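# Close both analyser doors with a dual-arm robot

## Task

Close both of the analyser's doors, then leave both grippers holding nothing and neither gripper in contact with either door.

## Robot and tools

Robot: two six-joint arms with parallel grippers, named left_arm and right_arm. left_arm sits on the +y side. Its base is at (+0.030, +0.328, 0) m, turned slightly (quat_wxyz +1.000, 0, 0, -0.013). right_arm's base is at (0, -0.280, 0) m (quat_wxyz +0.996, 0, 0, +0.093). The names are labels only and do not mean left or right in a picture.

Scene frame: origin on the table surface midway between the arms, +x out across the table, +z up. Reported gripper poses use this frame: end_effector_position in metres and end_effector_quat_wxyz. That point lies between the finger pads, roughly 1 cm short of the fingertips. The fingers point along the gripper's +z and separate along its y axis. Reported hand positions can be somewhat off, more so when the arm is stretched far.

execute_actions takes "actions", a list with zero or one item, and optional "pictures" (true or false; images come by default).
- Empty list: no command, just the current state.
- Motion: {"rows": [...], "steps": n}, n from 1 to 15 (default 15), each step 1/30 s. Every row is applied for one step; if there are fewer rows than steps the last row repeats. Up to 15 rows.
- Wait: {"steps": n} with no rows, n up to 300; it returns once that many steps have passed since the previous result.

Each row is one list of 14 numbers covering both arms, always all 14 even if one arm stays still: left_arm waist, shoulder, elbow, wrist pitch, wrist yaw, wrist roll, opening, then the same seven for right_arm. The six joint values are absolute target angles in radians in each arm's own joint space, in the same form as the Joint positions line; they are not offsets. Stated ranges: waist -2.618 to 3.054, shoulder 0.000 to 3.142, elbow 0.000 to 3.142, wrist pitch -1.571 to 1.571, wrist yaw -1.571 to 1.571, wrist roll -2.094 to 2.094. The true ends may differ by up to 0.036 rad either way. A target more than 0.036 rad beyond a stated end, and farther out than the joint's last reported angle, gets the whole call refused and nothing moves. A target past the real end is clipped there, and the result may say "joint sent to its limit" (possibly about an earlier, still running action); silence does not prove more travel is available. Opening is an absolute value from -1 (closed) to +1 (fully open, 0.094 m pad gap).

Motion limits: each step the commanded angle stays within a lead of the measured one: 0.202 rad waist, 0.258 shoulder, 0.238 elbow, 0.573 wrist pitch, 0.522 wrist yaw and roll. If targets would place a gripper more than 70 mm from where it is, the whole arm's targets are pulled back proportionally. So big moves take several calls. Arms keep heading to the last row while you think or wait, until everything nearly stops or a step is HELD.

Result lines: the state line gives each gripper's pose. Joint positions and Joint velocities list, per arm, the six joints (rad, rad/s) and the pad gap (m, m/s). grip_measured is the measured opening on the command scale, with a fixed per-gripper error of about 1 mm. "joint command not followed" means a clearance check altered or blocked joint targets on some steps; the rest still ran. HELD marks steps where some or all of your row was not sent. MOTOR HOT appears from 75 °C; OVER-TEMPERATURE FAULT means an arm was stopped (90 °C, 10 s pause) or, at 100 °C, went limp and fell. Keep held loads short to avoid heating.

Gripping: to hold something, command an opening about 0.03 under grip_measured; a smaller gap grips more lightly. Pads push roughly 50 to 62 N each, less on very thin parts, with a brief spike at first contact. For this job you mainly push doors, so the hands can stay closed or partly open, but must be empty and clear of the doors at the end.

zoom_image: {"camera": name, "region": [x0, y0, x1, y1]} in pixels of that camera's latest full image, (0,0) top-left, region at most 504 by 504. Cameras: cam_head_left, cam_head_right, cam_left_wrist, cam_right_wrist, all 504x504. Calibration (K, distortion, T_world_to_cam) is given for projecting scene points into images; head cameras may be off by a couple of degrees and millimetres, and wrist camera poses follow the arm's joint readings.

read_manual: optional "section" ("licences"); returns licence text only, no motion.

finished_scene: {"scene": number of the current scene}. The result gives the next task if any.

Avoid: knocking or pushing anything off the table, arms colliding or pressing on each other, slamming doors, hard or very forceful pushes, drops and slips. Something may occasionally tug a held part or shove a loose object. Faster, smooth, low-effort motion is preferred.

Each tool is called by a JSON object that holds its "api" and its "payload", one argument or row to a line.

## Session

{"api": "execute_actions", "payload": {
  "actions": []
}}

Scene clock: 0.00 s of 4800.00 s.
left_arm: end_effector_position=(+0.5941, +0.5824, +0.3828) grip_measured=+1.000 end_effector_quat_wxyz=(+0.550, -0.053, +0.824, +0.125) | right_arm: end_effector_position=(+0.2065, -0.3794, +0.1689) grip_measured=+1.000 end_effector_quat_wxyz=(+0.075, +0.340, +0.935, +0.070)
Joint positions: left_arm=[ 0.498  2.254  2.652 -0.777  0.171  0.226  0.094] | right_arm=[-0.772  1.304  1.223 -1.376 -0.17   0.122  0.094]
Joint velocities: left_arm=[-0.007 -0.002 -0.002 -0.066 -0.037 -0.051  0.   ] | right_arm=[ 0.002 -0.012 -0.027 -0.007  0.022  0.051  0.   ]
camera_calibration (this result's frames):
cam_left_wrist: T_world_to_cam=[[0.175072, -0.925144, -0.336836, 0.566618], [-0.899903, -0.0115758, -0.435936, 0.745803], [0.399404, 0.379441, -0.834567, -0.0410604], [0, 0, 0, 1]] pos_world=[0.588351, 0.548416, 0.481712]
cam_right_wrist: T_world_to_cam=[[-0.637664, -0.749519, -0.177779, -0.120012], [-0.752115, 0.555921, 0.353941, 0.346926], [-0.166455, 0.359406, -0.918216, 0.412665], [0, 0, 0, 1]] pos_world=[0.253091, -0.431129, 0.234788]

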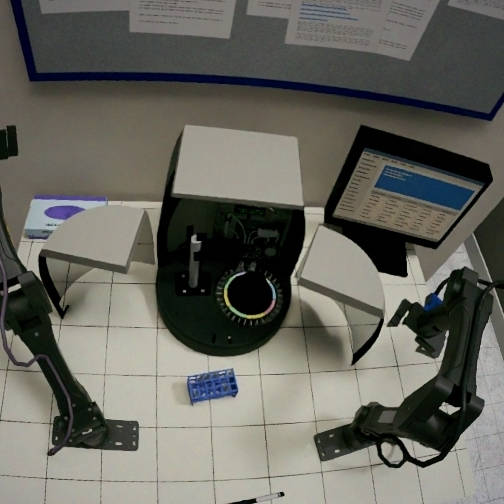

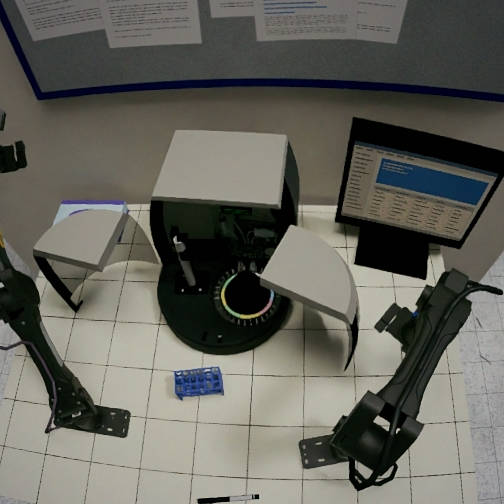

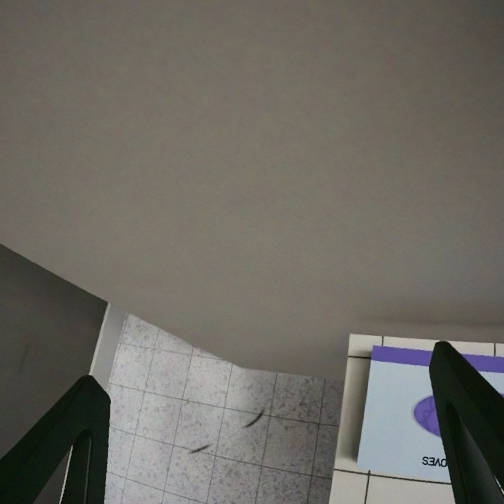

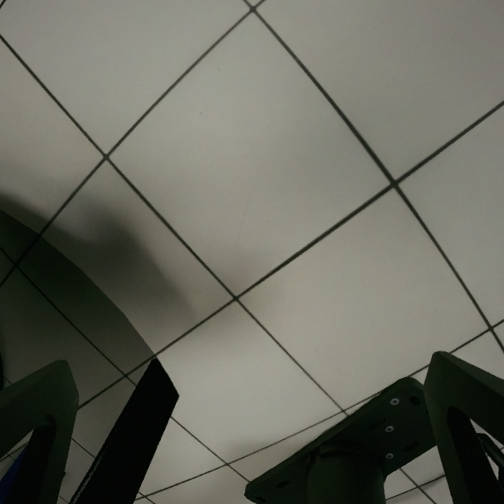

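{"api": "execute_actions", "payload": {
  "actions": [
    {"rows": [[0.8,1.67,1.62,-1.25,0,0,-1, -0.53,1.50,1.50,-1.42,0,0,-1]], "steps": 15}
  ],
  "pictures": false
}}

{"api": "execute_actions", "payload": {
  "actions": [
    {"rows": [[0.8,1.67,1.62,-1.25,0,0,-1, -0.46,1.48,1.49,-1.45,0,0,-1],[0.8,1.67,1.62,-1.25,0,0,-1, -0.46,1.48,1.49,-1.45,0,0,-1],[0.8,1.67,1.62,-1.25,0,0,-1, -0.39,1.46,1.48,-1.47,0,0,-1],[0.8,1.67,1.62,-1.25,0,0,-1, -0.39,1.46,1.48,-1.47,0,0,-1],[0.8,1.67,1.62,-1.25,0,0,-1, -0.32,1.44,1.46,-1.49,0,0,-1],[0.8,1.67,1.62,-1.25,0,0,-1, -0.32,1.44,1.46,-1.49,0,0,-1],[0.8,1.67,1.62,-1.25,0,0,-1, -0.25,1.42,1.44,-1.49,0,0,-1],[0.8,1.67,1.62,-1.25,0,0,-1, -0.25,1.42,1.44,-1.49,0,0,-1],[0.8,1.67,1.62,-1.25,0,0,-1, -0.18,1.41,1.43,-1.49,0,0,-1],[0.8,1.67,1.62,-1.25,0,0,-1, -0.18,1.41,1.43,-1.49,0,0,-1],[0.8,1.67,1.62,-1.25,0,0,-1, -0.11,1.41,1.43,-1.49,0,0,-1],[0.8,1.67,1.62,-1.25,0,0,-1, -0.11,1.41,1.43,-1.49,0,0,-1],[0.8,1.67,1.62,-1.25,0,0,-1, -0.04,1.42,1.44,-1.49,0,0,-1],[0.8,1.67,1.62,-1.25,0,0,-1, -0.04,1.42,1.44,-1.49,0,0,-1],[0.8,1.67,1.62,-1.25,0,0,-1, 0.03,1.43,1.45,-1.49,0,0,-1]], "steps": 15}
  ]
}}

Scene clock: 3.83 s of 4800.00 s.
left_arm: end_effector_position=(+0.3250, +0.6234, +0.2949) grip_measured=-0.998 end_effector_quat_wxyz=(+0.292, -0.347, +0.883, +0.120) | right_arm: end_effector_position=(+0.2675, -0.3696, +0.1856) grip_measured=-0.977 end_effector_quat_wxyz=(+0.061, +0.174, +0.983, -0.002)
Joint positions: left_arm=[ 0.818  1.656  1.877 -1.149  0.015  0.038  0.   ] | right_arm=[-0.523  1.515  1.475 -1.409 -0.016  0.014  0.001]
Joint velocities: left_arm=[ 0.002 -0.823 -1.634 -0.447 -0.125 -0.168 -0.   ] | right_arm=[-0.002 -0.012 -0.002 -0.051 -0.022 -0.022 -0.001]
Steps of this call (steps 1 to 90: nothing new was sent; then 0.33 s passed at rest; steps 91 to 105: all 15 steps of this action). Readings (joint positions):
91: left_arm=[0.504 2.238 2.629 -0.786 0.165 0.212] | right_arm=[-0.742 1.334 1.262 -1.410 -0.132 0.107]
92: left_arm=[0.513 2.209 2.586 -0.822 0.157 0.196] | right_arm=[-0.681 1.388 1.338 -1.443 -0.097 0.089]
94: left_arm=[0.551 2.146 2.502 -0.895 0.138 0.166] | right_arm=[-0.571 1.477 1.450 -1.410 -0.069 0.060]
98: left_arm=[0.673 1.999 2.324 -1.001 0.097 0.116] | right_arm=[-0.522 1.515 1.475 -1.394 -0.043 0.029]
105: the state above

Scene clock: 4.33 s of 4800.00 s.
left_arm: end_effector_position=(+0.2856, +0.5812, +0.1799) grip_measured=-0.998 end_effector_quat_wxyz=(+0.114, -0.374, +0.919, +0.043) | right_arm: end_effector_position=(+0.2500, -0.2477, +0.1949) grip_measured=-0.977 end_effector_quat_wxyz=(+0.050, -0.061, +0.997, -0.002)
Joint positions: left_arm=[ 0.809  1.686  1.606 -1.246  0.008  0.008  0.   ] | right_arm=[-0.055  1.431  1.44  -1.48   0.011  0.008  0.001]
Joint velocities: left_arm=[-0.027 -0.017 -0.007  0.022  0.022  0.007  0.001] | right_arm=[ 0.999 -0.007 -0.002 -0.007  0.051 -0.066 -0.001]
Steps of this call (steps 1 to 15: all 15 steps of this action). Readings (joint positions):
1: left_arm=[0.816 1.636 1.823 -1.163 0.014 0.033] | right_arm=[-0.517 1.515 1.475 -1.412 -0.011 0.014]
2: left_arm=[0.814 1.629 1.772 -1.174 0.014 0.030] | right_arm=[-0.503 1.514 1.475 -1.417 -0.008 0.013]
4: left_arm=[0.811 1.638 1.682 -1.196 0.012 0.022] | right_arm=[-0.447 1.505 1.475 -1.430 -0.003 0.012]
8: left_arm=[0.809 1.693 1.608 -1.241 0.009 0.013] | right_arm=[-0.298 1.462 1.458 -1.448 0.003 0.009]
15: the state above
camera_calibration (this result's frames):
cam_left_wrist: T_world_to_cam=[[0.554279, -0.828919, -0.0752831, 0.339921], [-0.724661, -0.525093, 0.446256, 0.469376], [-0.409441, -0.192796, -0.891733, 0.487111], [0, 0, 0, 1]] pos_world=[0.351171, 0.622146, 0.250501]
cam_right_wrist: T_world_to_cam=[[0.106625, -0.994212, 0.0131462, -0.27278], [-0.931437, -0.0952489, 0.351217, 0.181298], [-0.347932, -0.0496935, -0.936202, 0.343939], [0, 0, 0, 1]] pos_world=[0.31762, -0.236841, 0.261907]

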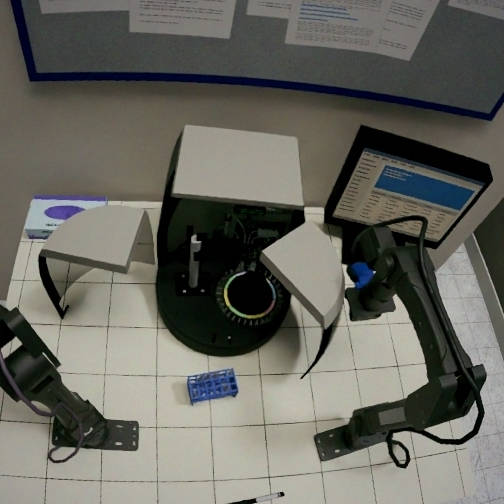

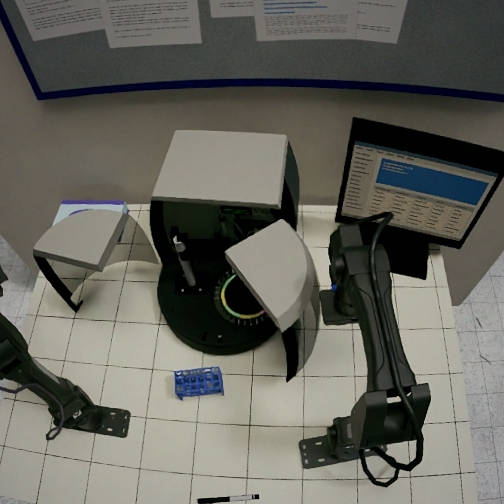

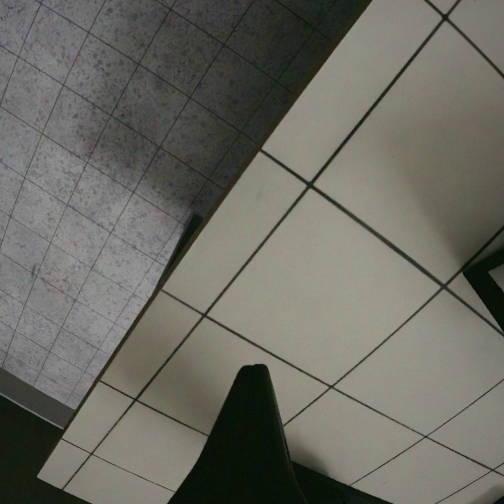

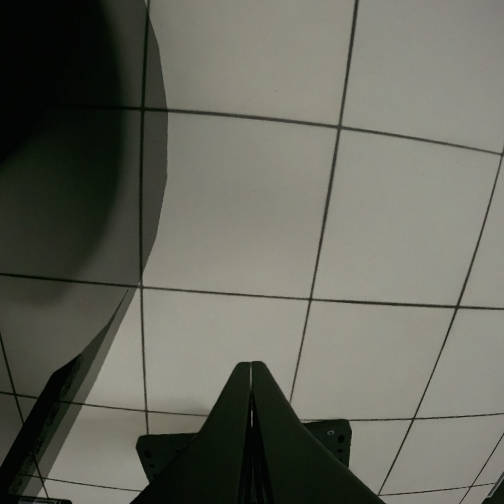

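Continue right sweep, and bring left to contact.

{"api": "execute_actions", "payload": {
  "actions": [
    {"rows": [[0.7,1.67,1.62,-1.25,0,0,-1, 0.07,1.44,1.46,-1.49,0,0,-1],[0.7,1.67,1.62,-1.25,0,0,-1, 0.07,1.44,1.46,-1.49,0,0,-1],[0.62,1.67,1.62,-1.25,0,0,-1, 0.12,1.45,1.47,-1.49,0,0,-1],[0.62,1.67,1.62,-1.25,0,0,-1, 0.12,1.45,1.47,-1.49,0,0,-1],[0.55,1.67,1.62,-1.25,0,0,-1, 0.17,1.46,1.48,-1.49,0,0,-1],[0.55,1.67,1.62,-1.25,0,0,-1, 0.17,1.46,1.48,-1.49,0,0,-1],[0.48,1.67,1.62,-1.25,0,0,-1, 0.22,1.47,1.49,-1.49,0,0,-1],[0.48,1.67,1.62,-1.25,0,0,-1, 0.22,1.47,1.49,-1.49,0,0,-1],[0.42,1.67,1.62,-1.25,0,0,-1, 0.22,1.47,1.49,-1.49,0,0,-1]], "steps": 15}
  ]
}}

Scene clock: 5.37 s of 4800.00 s.
left_arm: end_effector_position=(+0.3627, +0.4677, +0.1803) grip_measured=-0.998 end_effector_quat_wxyz=(+0.121, -0.190, +0.974, +0.028) | right_arm: end_effector_position=(+0.2362, -0.1786, +0.1913) grip_measured=-0.977 end_effector_quat_wxyz=(+0.037, -0.196, +0.980, +0.004)
Joint positions: left_arm=[ 0.418  1.686  1.606 -1.242 -0.007  0.007  0.   ] | right_arm=[ 0.219  1.471  1.462 -1.488  0.007  0.01   0.001]
Joint velocities: left_arm=[ 0.007  0.002 -0.002 -0.037 -0.051  0.095 -0.   ] | right_arm=[ 0.022 -0.027  0.027  0.037 -0.022 -0.081  0.   ]
Steps of this call (steps 1 to 16: the robot went on to your last target; steps 17 to 31: all 15 steps of this action). Readings (joint positions):
17: left_arm=[0.799 1.686 1.606 -1.246 0.001 0.005] | right_arm=[0.035 1.431 1.440 -1.482 0.002 0.007]
18: left_arm=[0.780 1.686 1.606 -1.246 -0.004 0.005] | right_arm=[0.043 1.431 1.440 -1.482 0.002 0.007]
20: left_arm=[0.705 1.686 1.606 -1.246 -0.010 0.004] | right_arm=[0.077 1.435 1.441 -1.485 0.007 0.007]
24: left_arm=[0.523 1.686 1.606 -1.246 -0.005 0.003] | right_arm=[0.172 1.456 1.459 -1.488 0.020 0.014]
31: the state above
camera_calibration (this result's frames):
cam_left_wrist: T_world_to_cam=[[0.200774, -0.975454, -0.0904439, 0.402613], [-0.868535, -0.219949, 0.444151, 0.375346], [-0.453142, -0.0106203, -0.891375, 0.427731], [0, 0, 0, 1]] pos_world=[0.43899, 0.47983, 0.250973]
cam_right_wrist: T_world_to_cam=[[0.370756, -0.928678, 0.00986758, -0.25264], [-0.862271, -0.340259, 0.375116, 0.111699], [-0.345005, -0.147585, -0.926925, 0.319267], [0, 0, 0, 1]] pos_world=[0.300131, -0.149495, 0.256529]

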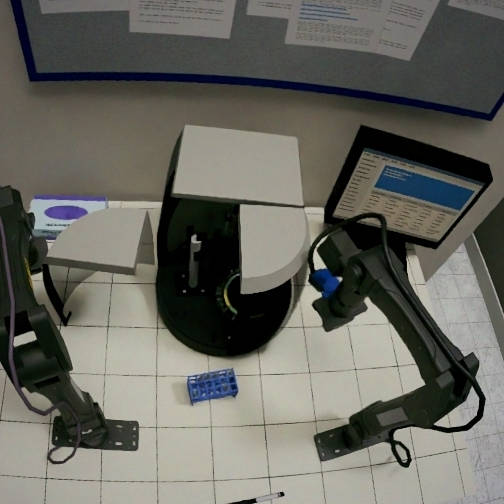

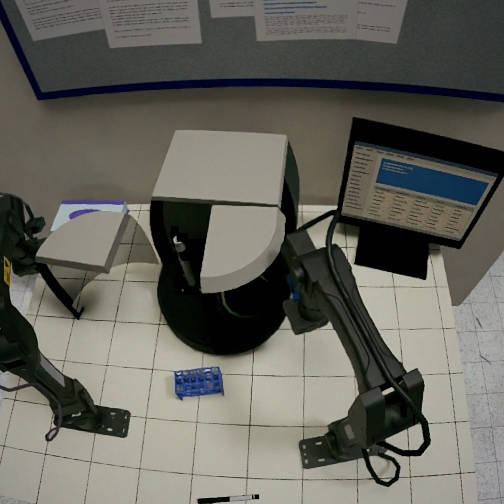

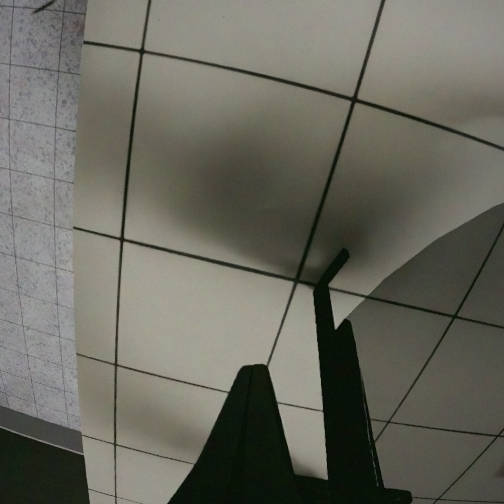

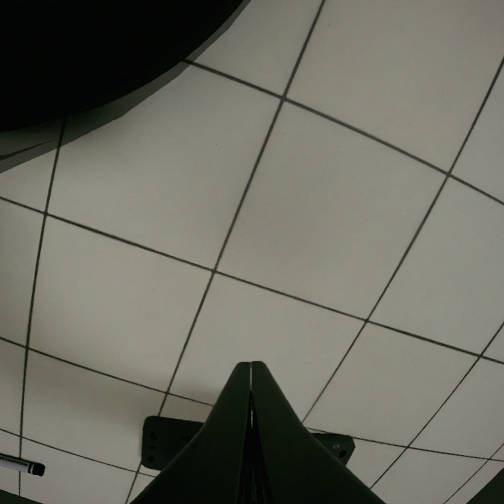

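{"api": "execute_actions", "payload": {
  "actions": [
    {"rows": [[0.35,1.66,1.61,-1.26,0,0,-1, 0.22,1.47,1.49,-1.49,0,0,-1],[0.35,1.66,1.61,-1.26,0,0,-1, 0.22,1.47,1.49,-1.49,0,0,-1],[0.28,1.64,1.60,-1.27,0,0,-1, 0.22,1.47,1.49,-1.49,0,0,-1],[0.28,1.64,1.60,-1.27,0,0,-1, 0.22,1.47,1.49,-1.49,0,0,-1],[0.21,1.61,1.58,-1.30,0,0,-1, 0.22,1.47,1.49,-1.49,0,0,-1],[0.21,1.61,1.58,-1.30,0,0,-1, 0.22,1.47,1.49,-1.49,0,0,-1],[0.15,1.58,1.555,-1.33,0,0,-1, 0.22,1.47,1.49,-1.49,0,0,-1],[0.15,1.58,1.555,-1.33,0,0,-1, 0.22,1.47,1.49,-1.49,0,0,-1],[0.09,1.55,1.53,-1.36,0,0,-1, 0.22,1.47,1.49,-1.49,0,0,-1],[0.09,1.55,1.53,-1.36,0,0,-1, 0.22,1.47,1.49,-1.49,0,0,-1],[0.02,1.52,1.50,-1.40,0,0,-1, 0.22,1.47,1.49,-1.49,0,0,-1],[0.02,1.52,1.50,-1.40,0,0,-1, 0.22,1.47,1.49,-1.49,0,0,-1],[-0.05,1.48,1.475,-1.45,0,0,-1, 0.22,1.47,1.49,-1.49,0,0,-1],[-0.05,1.48,1.475,-1.45,0,0,-1, 0.22,1.47,1.49,-1.49,0,0,-1],[-0.12,1.45,1.45,-1.49,0,0,-1, 0.22,1.47,1.49,-1.49,0,0,-1]], "steps": 15}
  ],
  "pictures": false
}}

{"api": "execute_actions", "payload": {
  "actions": [
    {"rows": [[-0.18,1.44,1.44,-1.49,0,0,-1, 0.22,1.47,1.49,-1.49,0,0,-1],[-0.18,1.44,1.44,-1.49,0,0,-1, 0.22,1.47,1.49,-1.49,0,0,-1],[-0.24,1.42,1.43,-1.49,0,0,-1, 0.22,1.47,1.49,-1.49,0,0,-1],[-0.24,1.42,1.43,-1.49,0,0,-1, 0.22,1.47,1.49,-1.49,0,0,-1],[-0.30,1.41,1.42,-1.49,0,0,-1, 0.22,1.47,1.49,-1.49,0,0,-1],[-0.30,1.41,1.42,-1.49,0,0,-1, 0.22,1.47,1.49,-1.49,0,0,-1],[-0.36,1.41,1.42,-1.49,0,0,-1, 0.22,1.47,1.49,-1.49,0,0,-1],[-0.36,1.41,1.42,-1.49,0,0,-1, 0.22,1.47,1.49,-1.49,0,0,-1],[-0.42,1.41,1.42,-1.49,0,0,-1, 0.22,1.47,1.49,-1.49,0,0,-1],[-0.42,1.41,1.42,-1.49,0,0,-1, 0.22,1.47,1.49,-1.49,0,0,-1],[-0.48,1.42,1.43,-1.49,0,0,-1, 0.22,1.47,1.49,-1.49,0,0,-1],[-0.48,1.42,1.43,-1.49,0,0,-1, 0.22,1.47,1.49,-1.49,0,0,-1],[-0.54,1.44,1.45,-1.49,0,0,-1, 0.22,1.47,1.49,-1.49,0,0,-1]], "steps": 15}
  ]
}}

Scene clock: 7.57 s of 4800.00 s.
left_arm: end_effector_position=(+0.3267, +0.3145, +0.1957) grip_measured=-0.998 end_effector_quat_wxyz=(+0.099, +0.033, +0.995, +0.008) | right_arm: end_effector_position=(+0.2362, -0.1786, +0.1913) grip_measured=-0.977 end_effector_quat_wxyz=(+0.037, -0.197, +0.980, +0.004)
Joint positions: left_arm=[-0.035  1.504  1.493 -1.363 -0.022  0.007  0.   ] | right_arm=[ 0.219  1.471  1.462 -1.488  0.007  0.009  0.001]
Joint velocities: left_arm=[-1.023 -0.496 -0.442 -0.491 -0.081 -0.11   0.   ] | right_arm=[-0.017 -0.007 -0.002 -0.051 -0.037 -0.022 -0.   ]
Steps of this call (steps 1 to 15: the robot went on to your last target; steps 16 to 51: nothing new was sent; steps 52 to 66: all 15 steps of this action). Readings (joint positions):
52: left_arm=[0.413 1.686 1.606 -1.242 -0.011 0.006] | right_arm=[0.219 1.471 1.462 -1.488 0.007 0.009]
53: left_arm=[0.404 1.686 1.606 -1.242 -0.015 0.006] | right_arm=[0.219 1.471 1.462 -1.488 0.007 0.009]
55: left_arm=[0.360 1.680 1.606 -1.242 -0.024 0.005] | right_arm=[0.219 1.471 1.462 -1.488 0.007 0.009]
59: left_arm=[0.213 1.628 1.583 -1.254 -0.033 0.007] | right_arm=[0.219 1.471 1.462 -1.488 0.007 0.009]
66: the state above

Scene clock: 8.07 s of 4800.00 s.
left_arm: end_effector_position=(+0.2636, +0.2488, +0.2022) grip_measured=-0.998 end_effector_quat_wxyz=(+0.071, +0.137, +0.986, +0.066) | right_arm: end_effector_position=(+0.2362, -0.1786, +0.1913) grip_measured=-0.977 end_effector_quat_wxyz=(+0.037, -0.197, +0.980, +0.004)
Joint positions: left_arm=[-0.428  1.412  1.444 -1.508 -0.17  -0.17   0.   ] | right_arm=[ 0.219  1.471  1.462 -1.488  0.007  0.009  0.001]
Joint velocities: left_arm=[-0.31  -0.007  0.022 -0.227 -0.315 -0.447  0.   ] | right_arm=[ 0.012  0.027  0.012 -0.022  0.022  0.066 -0.   ]
Steps of this call (steps 1 to 15: all 15 steps of this action). Readings (joint positions):
1: left_arm=[-0.077 1.487 1.478 -1.379 -0.024 0.004] | right_arm=[0.219 1.471 1.462 -1.488 0.007 0.009]
2: left_arm=[-0.117 1.473 1.468 -1.397 -0.024 0.002] | right_arm=[0.219 1.471 1.462 -1.488 0.007 0.009]
4: left_arm=[-0.193 1.450 1.451 -1.427 -0.019 0.001] | right_arm=[0.219 1.471 1.462 -1.488 0.007 0.009]
8: left_arm=[-0.292 1.424 1.441 -1.447 -0.046 -0.040] | right_arm=[0.219 1.471 1.462 -1.488 0.007 0.009]
15: the state above
camera_calibration (this result's frames):
cam_left_wrist: T_world_to_cam=[[-0.436965, -0.875826, -0.204917, 0.377468], [-0.784199, 0.25936, 0.563705, 0.065788], [-0.44056, 0.407015, -0.800153, 0.274376], [0, 0, 0, 1]] pos_world=[0.33741, 0.201858, 0.259807]
cam_right_wrist: T_world_to_cam=[[0.371109, -0.928536, 0.00989585, -0.252703], [-0.862145, -0.340577, 0.375118, 0.111612], [-0.344941, -0.147742, -0.926924, 0.319224], [0, 0, 0, 1]] pos_world=[0.300119, -0.149469, 0.256529]

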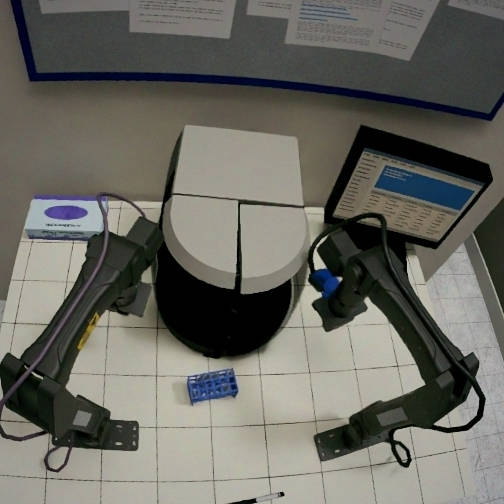

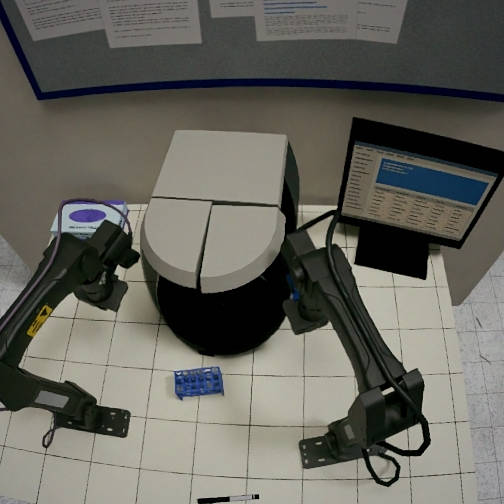

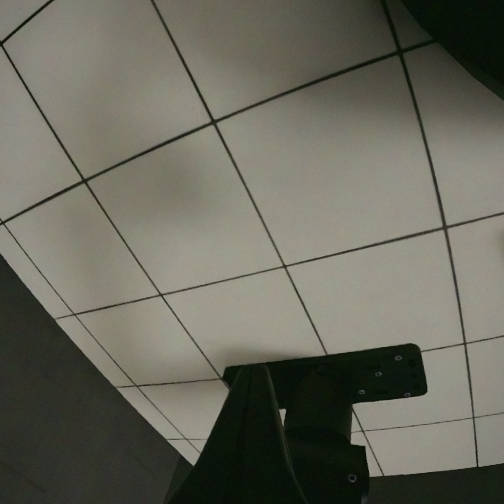

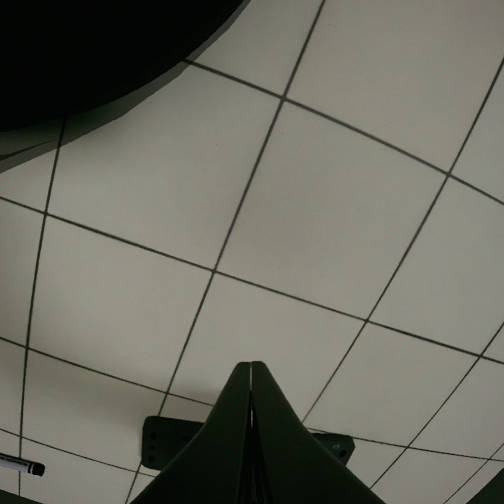

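{"api": "execute_actions", "payload": {
  "actions": [
    {"rows": [[0.1,1.3,1.4,-1.4,0,0,-1, 0.22,1.38,1.40,-1.49,0,0,-1],[0.1,1.3,1.4,-1.4,0,0,-1, 0.22,1.38,1.40,-1.49,0,0,-1],[0.1,1.3,1.4,-1.4,0,0,-1, 0.22,1.38,1.40,-1.49,0,0,-1],[0.1,1.3,1.4,-1.4,0,0,-1, 0.22,1.38,1.40,-1.49,0,0,-1],[0.1,1.3,1.4,-1.4,0,0,-1, 0.22,1.38,1.40,-1.49,0,0,-1],[0.1,1.3,1.4,-1.4,0,0,-1, 0.45,1.38,1.40,-1.49,0,0,-1],[0.1,1.3,1.4,-1.4,0,0,-1, 0.45,1.38,1.40,-1.49,0,0,-1],[0.1,1.3,1.4,-1.4,0,0,-1, 0.45,1.38,1.40,-1.49,0,0,-1],[0.1,1.3,1.4,-1.4,0,0,-1, 0.45,1.38,1.40,-1.49,0,0,-1],[0.1,1.3,1.4,-1.4,0,0,-1, 0.45,1.38,1.40,-1.49,0,0,-1],[0.1,1.3,1.4,-1.4,0,0,-1, 0.45,1.38,1.40,-1.49,0,0,-1],[0.1,1.3,1.4,-1.4,0,0,-1, 0.45,1.45,1.47,-1.49,0,0,-1],[0.1,1.3,1.4,-1.4,0,0,-1, 0.45,1.45,1.47,-1.49,0,0,-1],[0.1,1.3,1.4,-1.4,0,0,-1, 0.45,1.52,1.54,-1.49,0,0,-1]], "steps": 15}
  ]
}}

Scene clock: 10.37 s of 4800.00 s.
left_arm: end_effector_position=(+0.2809, +0.3525, +0.2156) grip_measured=-0.998 end_effector_quat_wxyz=(+0.122, -0.047, +0.991, +0.015) | right_arm: end_effector_position=(+0.1934, -0.1347, +0.1975) grip_measured=-0.977 end_effector_quat_wxyz=(+0.017, -0.312, +0.950, +0.005)
Joint positions: left_arm=[ 0.105  1.316  1.409 -1.42  -0.022 -0.014  0.   ] | right_arm=[ 0.454  1.456  1.476 -1.555  0.002  0.007  0.001]
Joint velocities: left_arm=[ 0.012  0.002 -0.002  0.022  0.051 -0.022 -0.   ] | right_arm=[-0.017  0.408  0.535 -0.359  0.066 -0.037  0.   ]
Steps of this call (steps 1 to 30: the robot went on to your last target; steps 31 to 54: nothing new was sent; steps 55 to 69: all 15 steps of this action). Readings (joint positions):
55: left_arm=[-0.418 1.398 1.437 -1.514 -0.172 -0.182] | right_arm=[0.219 1.462 1.451 -1.480 0.007 0.009]
56: left_arm=[-0.357 1.378 1.420 -1.489 -0.128 -0.144] | right_arm=[0.219 1.446 1.431 -1.475 0.007 0.009]
58: left_arm=[-0.209 1.342 1.409 -1.462 -0.081 -0.093] | right_arm=[0.219 1.418 1.407 -1.486 0.007 0.009]
62: left_arm=[0.062 1.316 1.409 -1.427 -0.048 -0.043] | right_arm=[0.370 1.399 1.405 -1.492 0.018 0.012]
69: the state above
camera_calibration (this result's frames):
cam_left_wrist: T_world_to_cam=[[-0.0856841, -0.9915, -0.0979068, 0.397604], [-0.892979, 0.032843, 0.448898, 0.18001], [-0.441867, 0.125892, -0.888203, 0.369006], [0, 0, 0, 1]] pos_world=[0.357866, 0.341858, 0.285874]
cam_right_wrist: T_world_to_cam=[[0.579456, -0.814981, 0.0059937, -0.220334], [-0.744653, -0.526435, 0.410316, 0.0326163], [-0.331244, -0.242223, -0.911924, 0.298405], [0, 0, 0, 1]] pos_world=[0.250807, -0.0901176, 0.26006]

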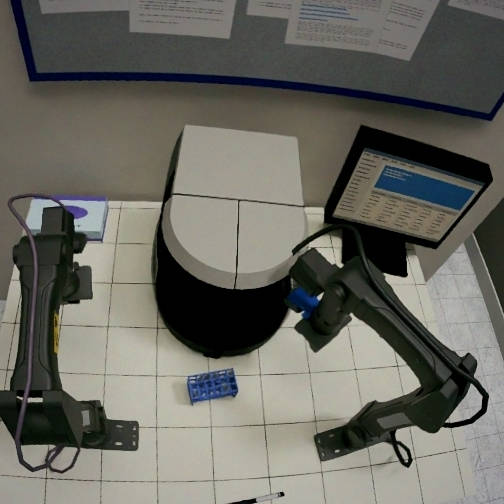

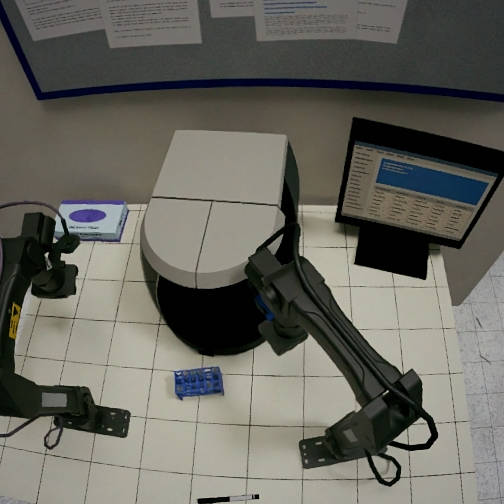

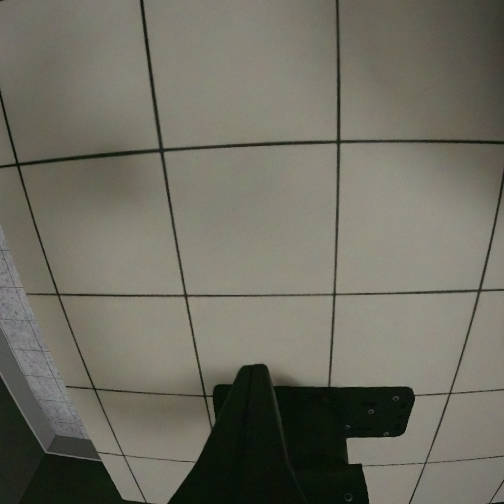

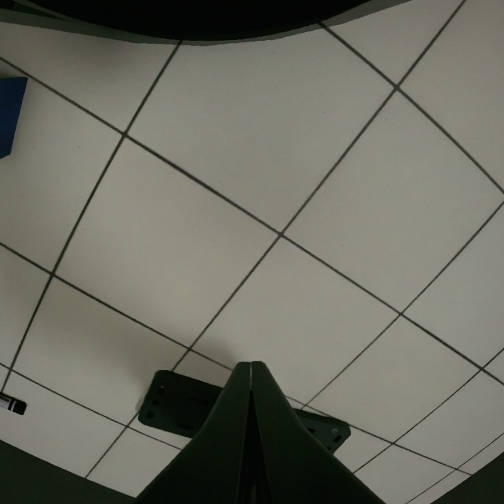

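Both now look flush. Retreat the right arm.

{"api": "execute_actions", "payload": {
  "actions": [
    {"rows": [[0.1,1.3,1.4,-1.4,0,0,-1, 0.3,1.3,1.35,-1.45,0,0,-1],[0.1,1.3,1.4,-1.4,0,0,-1, 0.3,1.3,1.35,-1.45,0,0,-1],[0.1,1.3,1.4,-1.4,0,0,-1, 0.3,1.3,1.35,-1.45,0,0,-1],[0.1,1.3,1.4,-1.4,0,0,-1, 0.3,1.3,1.35,-1.45,0,0,-1],[0.1,1.3,1.4,-1.4,0,0,-1, -0.3,1.3,1.4,-1.4,0,0,-1]], "steps": 15}
  ],
  "pictures": false
}}

{"api": "execute_actions", "payload": {
  "actions": [
    {"steps": 12}
  ]
}}

Scene clock: 11.60 s of 4800.00 s.
left_arm: end_effector_position=(+0.2813, +0.3505, +0.2156) grip_measured=-0.998 end_effector_quat_wxyz=(+0.122, -0.042, +0.992, +0.009) | right_arm: end_effector_position=(+0.2458, -0.3098, +0.2057) grip_measured=-0.977 end_effector_quat_wxyz=(+0.107, +0.055, +0.993, -0.012)
Joint positions: left_arm=[ 0.105  1.316  1.409 -1.419 -0.01  -0.006  0.   ] | right_arm=[-0.304  1.317  1.376 -1.413  0.01  -0.007  0.001]
Joint velocities: left_arm=[-0.027 -0.012  0.012 -0.037 -0.022  0.037 -0.   ] | right_arm=[-0.027  0.007  0.017  0.007  0.037 -0.051 -0.   ]
Steps of this call (steps 1 to 22: the robot went on to your last target; steps 23 to 37: all 15 steps of this action). Readings (joint positions):
23: left_arm=[0.105 1.316 1.409 -1.419 -0.010 -0.006] | right_arm=[0.433 1.434 1.453 -1.541 0.003 -0.014]
24: left_arm=[0.105 1.316 1.409 -1.419 -0.010 -0.006] | right_arm=[0.392 1.398 1.408 -1.514 -0.002 -0.014]
26: left_arm=[0.105 1.316 1.409 -1.419 -0.010 -0.006] | right_arm=[0.317 1.343 1.362 -1.509 0.004 -0.011]
30: left_arm=[0.105 1.316 1.409 -1.419 -0.010 -0.006] | right_arm=[0.058 1.317 1.375 -1.458 -0.008 -0.010]
37: the state above

Scene clock: 12.00 s of 4800.00 s.
left_arm: end_effector_position=(+0.2813, +0.3505, +0.2156) grip_measured=-0.998 end_effector_quat_wxyz=(+0.122, -0.042, +0.992, +0.009) | right_arm: end_effector_position=(+0.2459, -0.3096, +0.2057) grip_measured=-0.977 end_effector_quat_wxyz=(+0.107, +0.055, +0.993, -0.011)
Joint positions: left_arm=[ 0.105  1.316  1.409 -1.419 -0.01  -0.006  0.   ] | right_arm=[-0.304  1.317  1.376 -1.413  0.009 -0.007  0.001]
Joint velocities: left_arm=[ 0.007 -0.012 -0.012 -0.037 -0.066 -0.022  0.001] | right_arm=[ 0.017 -0.002 -0.007 -0.051  0.066 -0.037 -0.001]
Steps of this call (steps 1 to 12: the robot went on to your last target). Readings (joint positions):
1: left_arm=[0.105 1.316 1.409 -1.419 -0.010 -0.006] | right_arm=[-0.304 1.317 1.376 -1.413 0.010 -0.007]
2: left_arm=[0.105 1.316 1.409 -1.419 -0.010 -0.006] | right_arm=[-0.304 1.317 1.376 -1.413 0.009 -0.007]
4: left_arm=[0.105 1.316 1.409 -1.419 -0.010 -0.006] | right_arm=[-0.304 1.317 1.376 -1.413 0.009 -0.007]
8: left_arm=[0.105 1.316 1.409 -1.419 -0.010 -0.006] | right_arm=[-0.304 1.317 1.376 -1.413 0.009 -0.007]
12: the state above
camera_calibration (this result's frames):
cam_left_wrist: T_world_to_cam=[[-0.0967491, -0.991303, -0.0892045, 0.396801], [-0.893122, 0.0469102, 0.447361, 0.175825], [-0.439286, 0.122952, -0.889894, 0.370097], [0, 0, 0, 1]] pos_world=[0.358002, 0.339598, 0.286086]
cam_right_wrist: T_world_to_cam=[[-0.12833, -0.991664, 0.0115468, -0.275181], [-0.962399, 0.127337, 0.239944, 0.267186], [-0.239415, 0.0196795, -0.970718, 0.351507], [0, 0, 0, 1]] pos_world=[0.305981, -0.313828, 0.280282]

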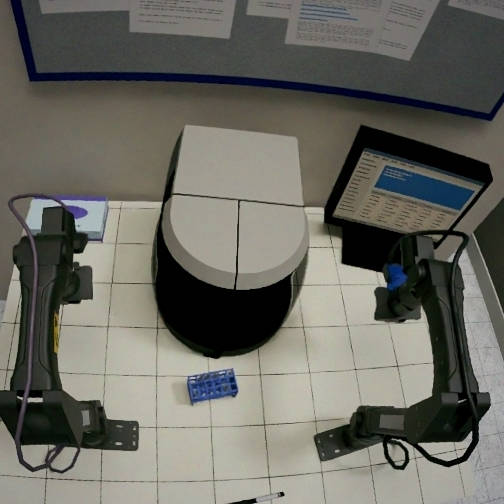

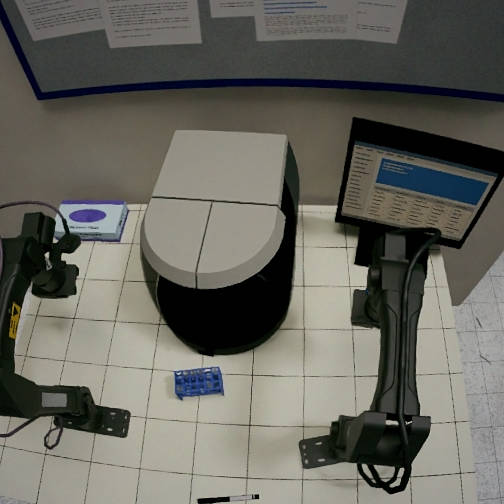

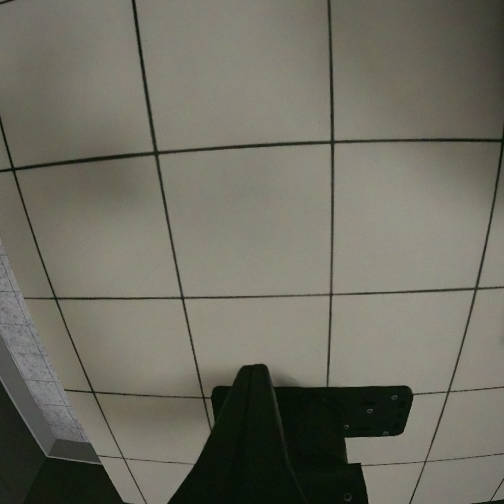

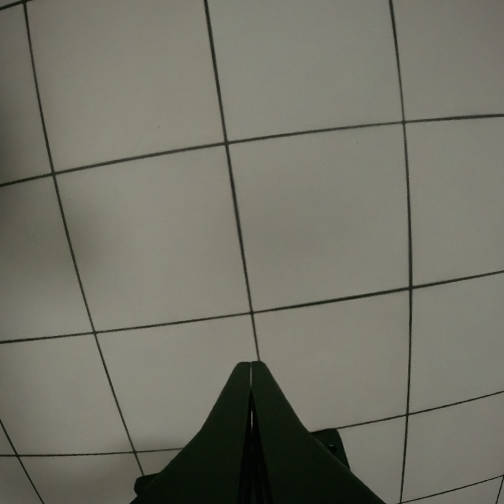

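{"api": "finished_scene", "payload": {
  "scene": 2
}}

The scene is finished: the task was done.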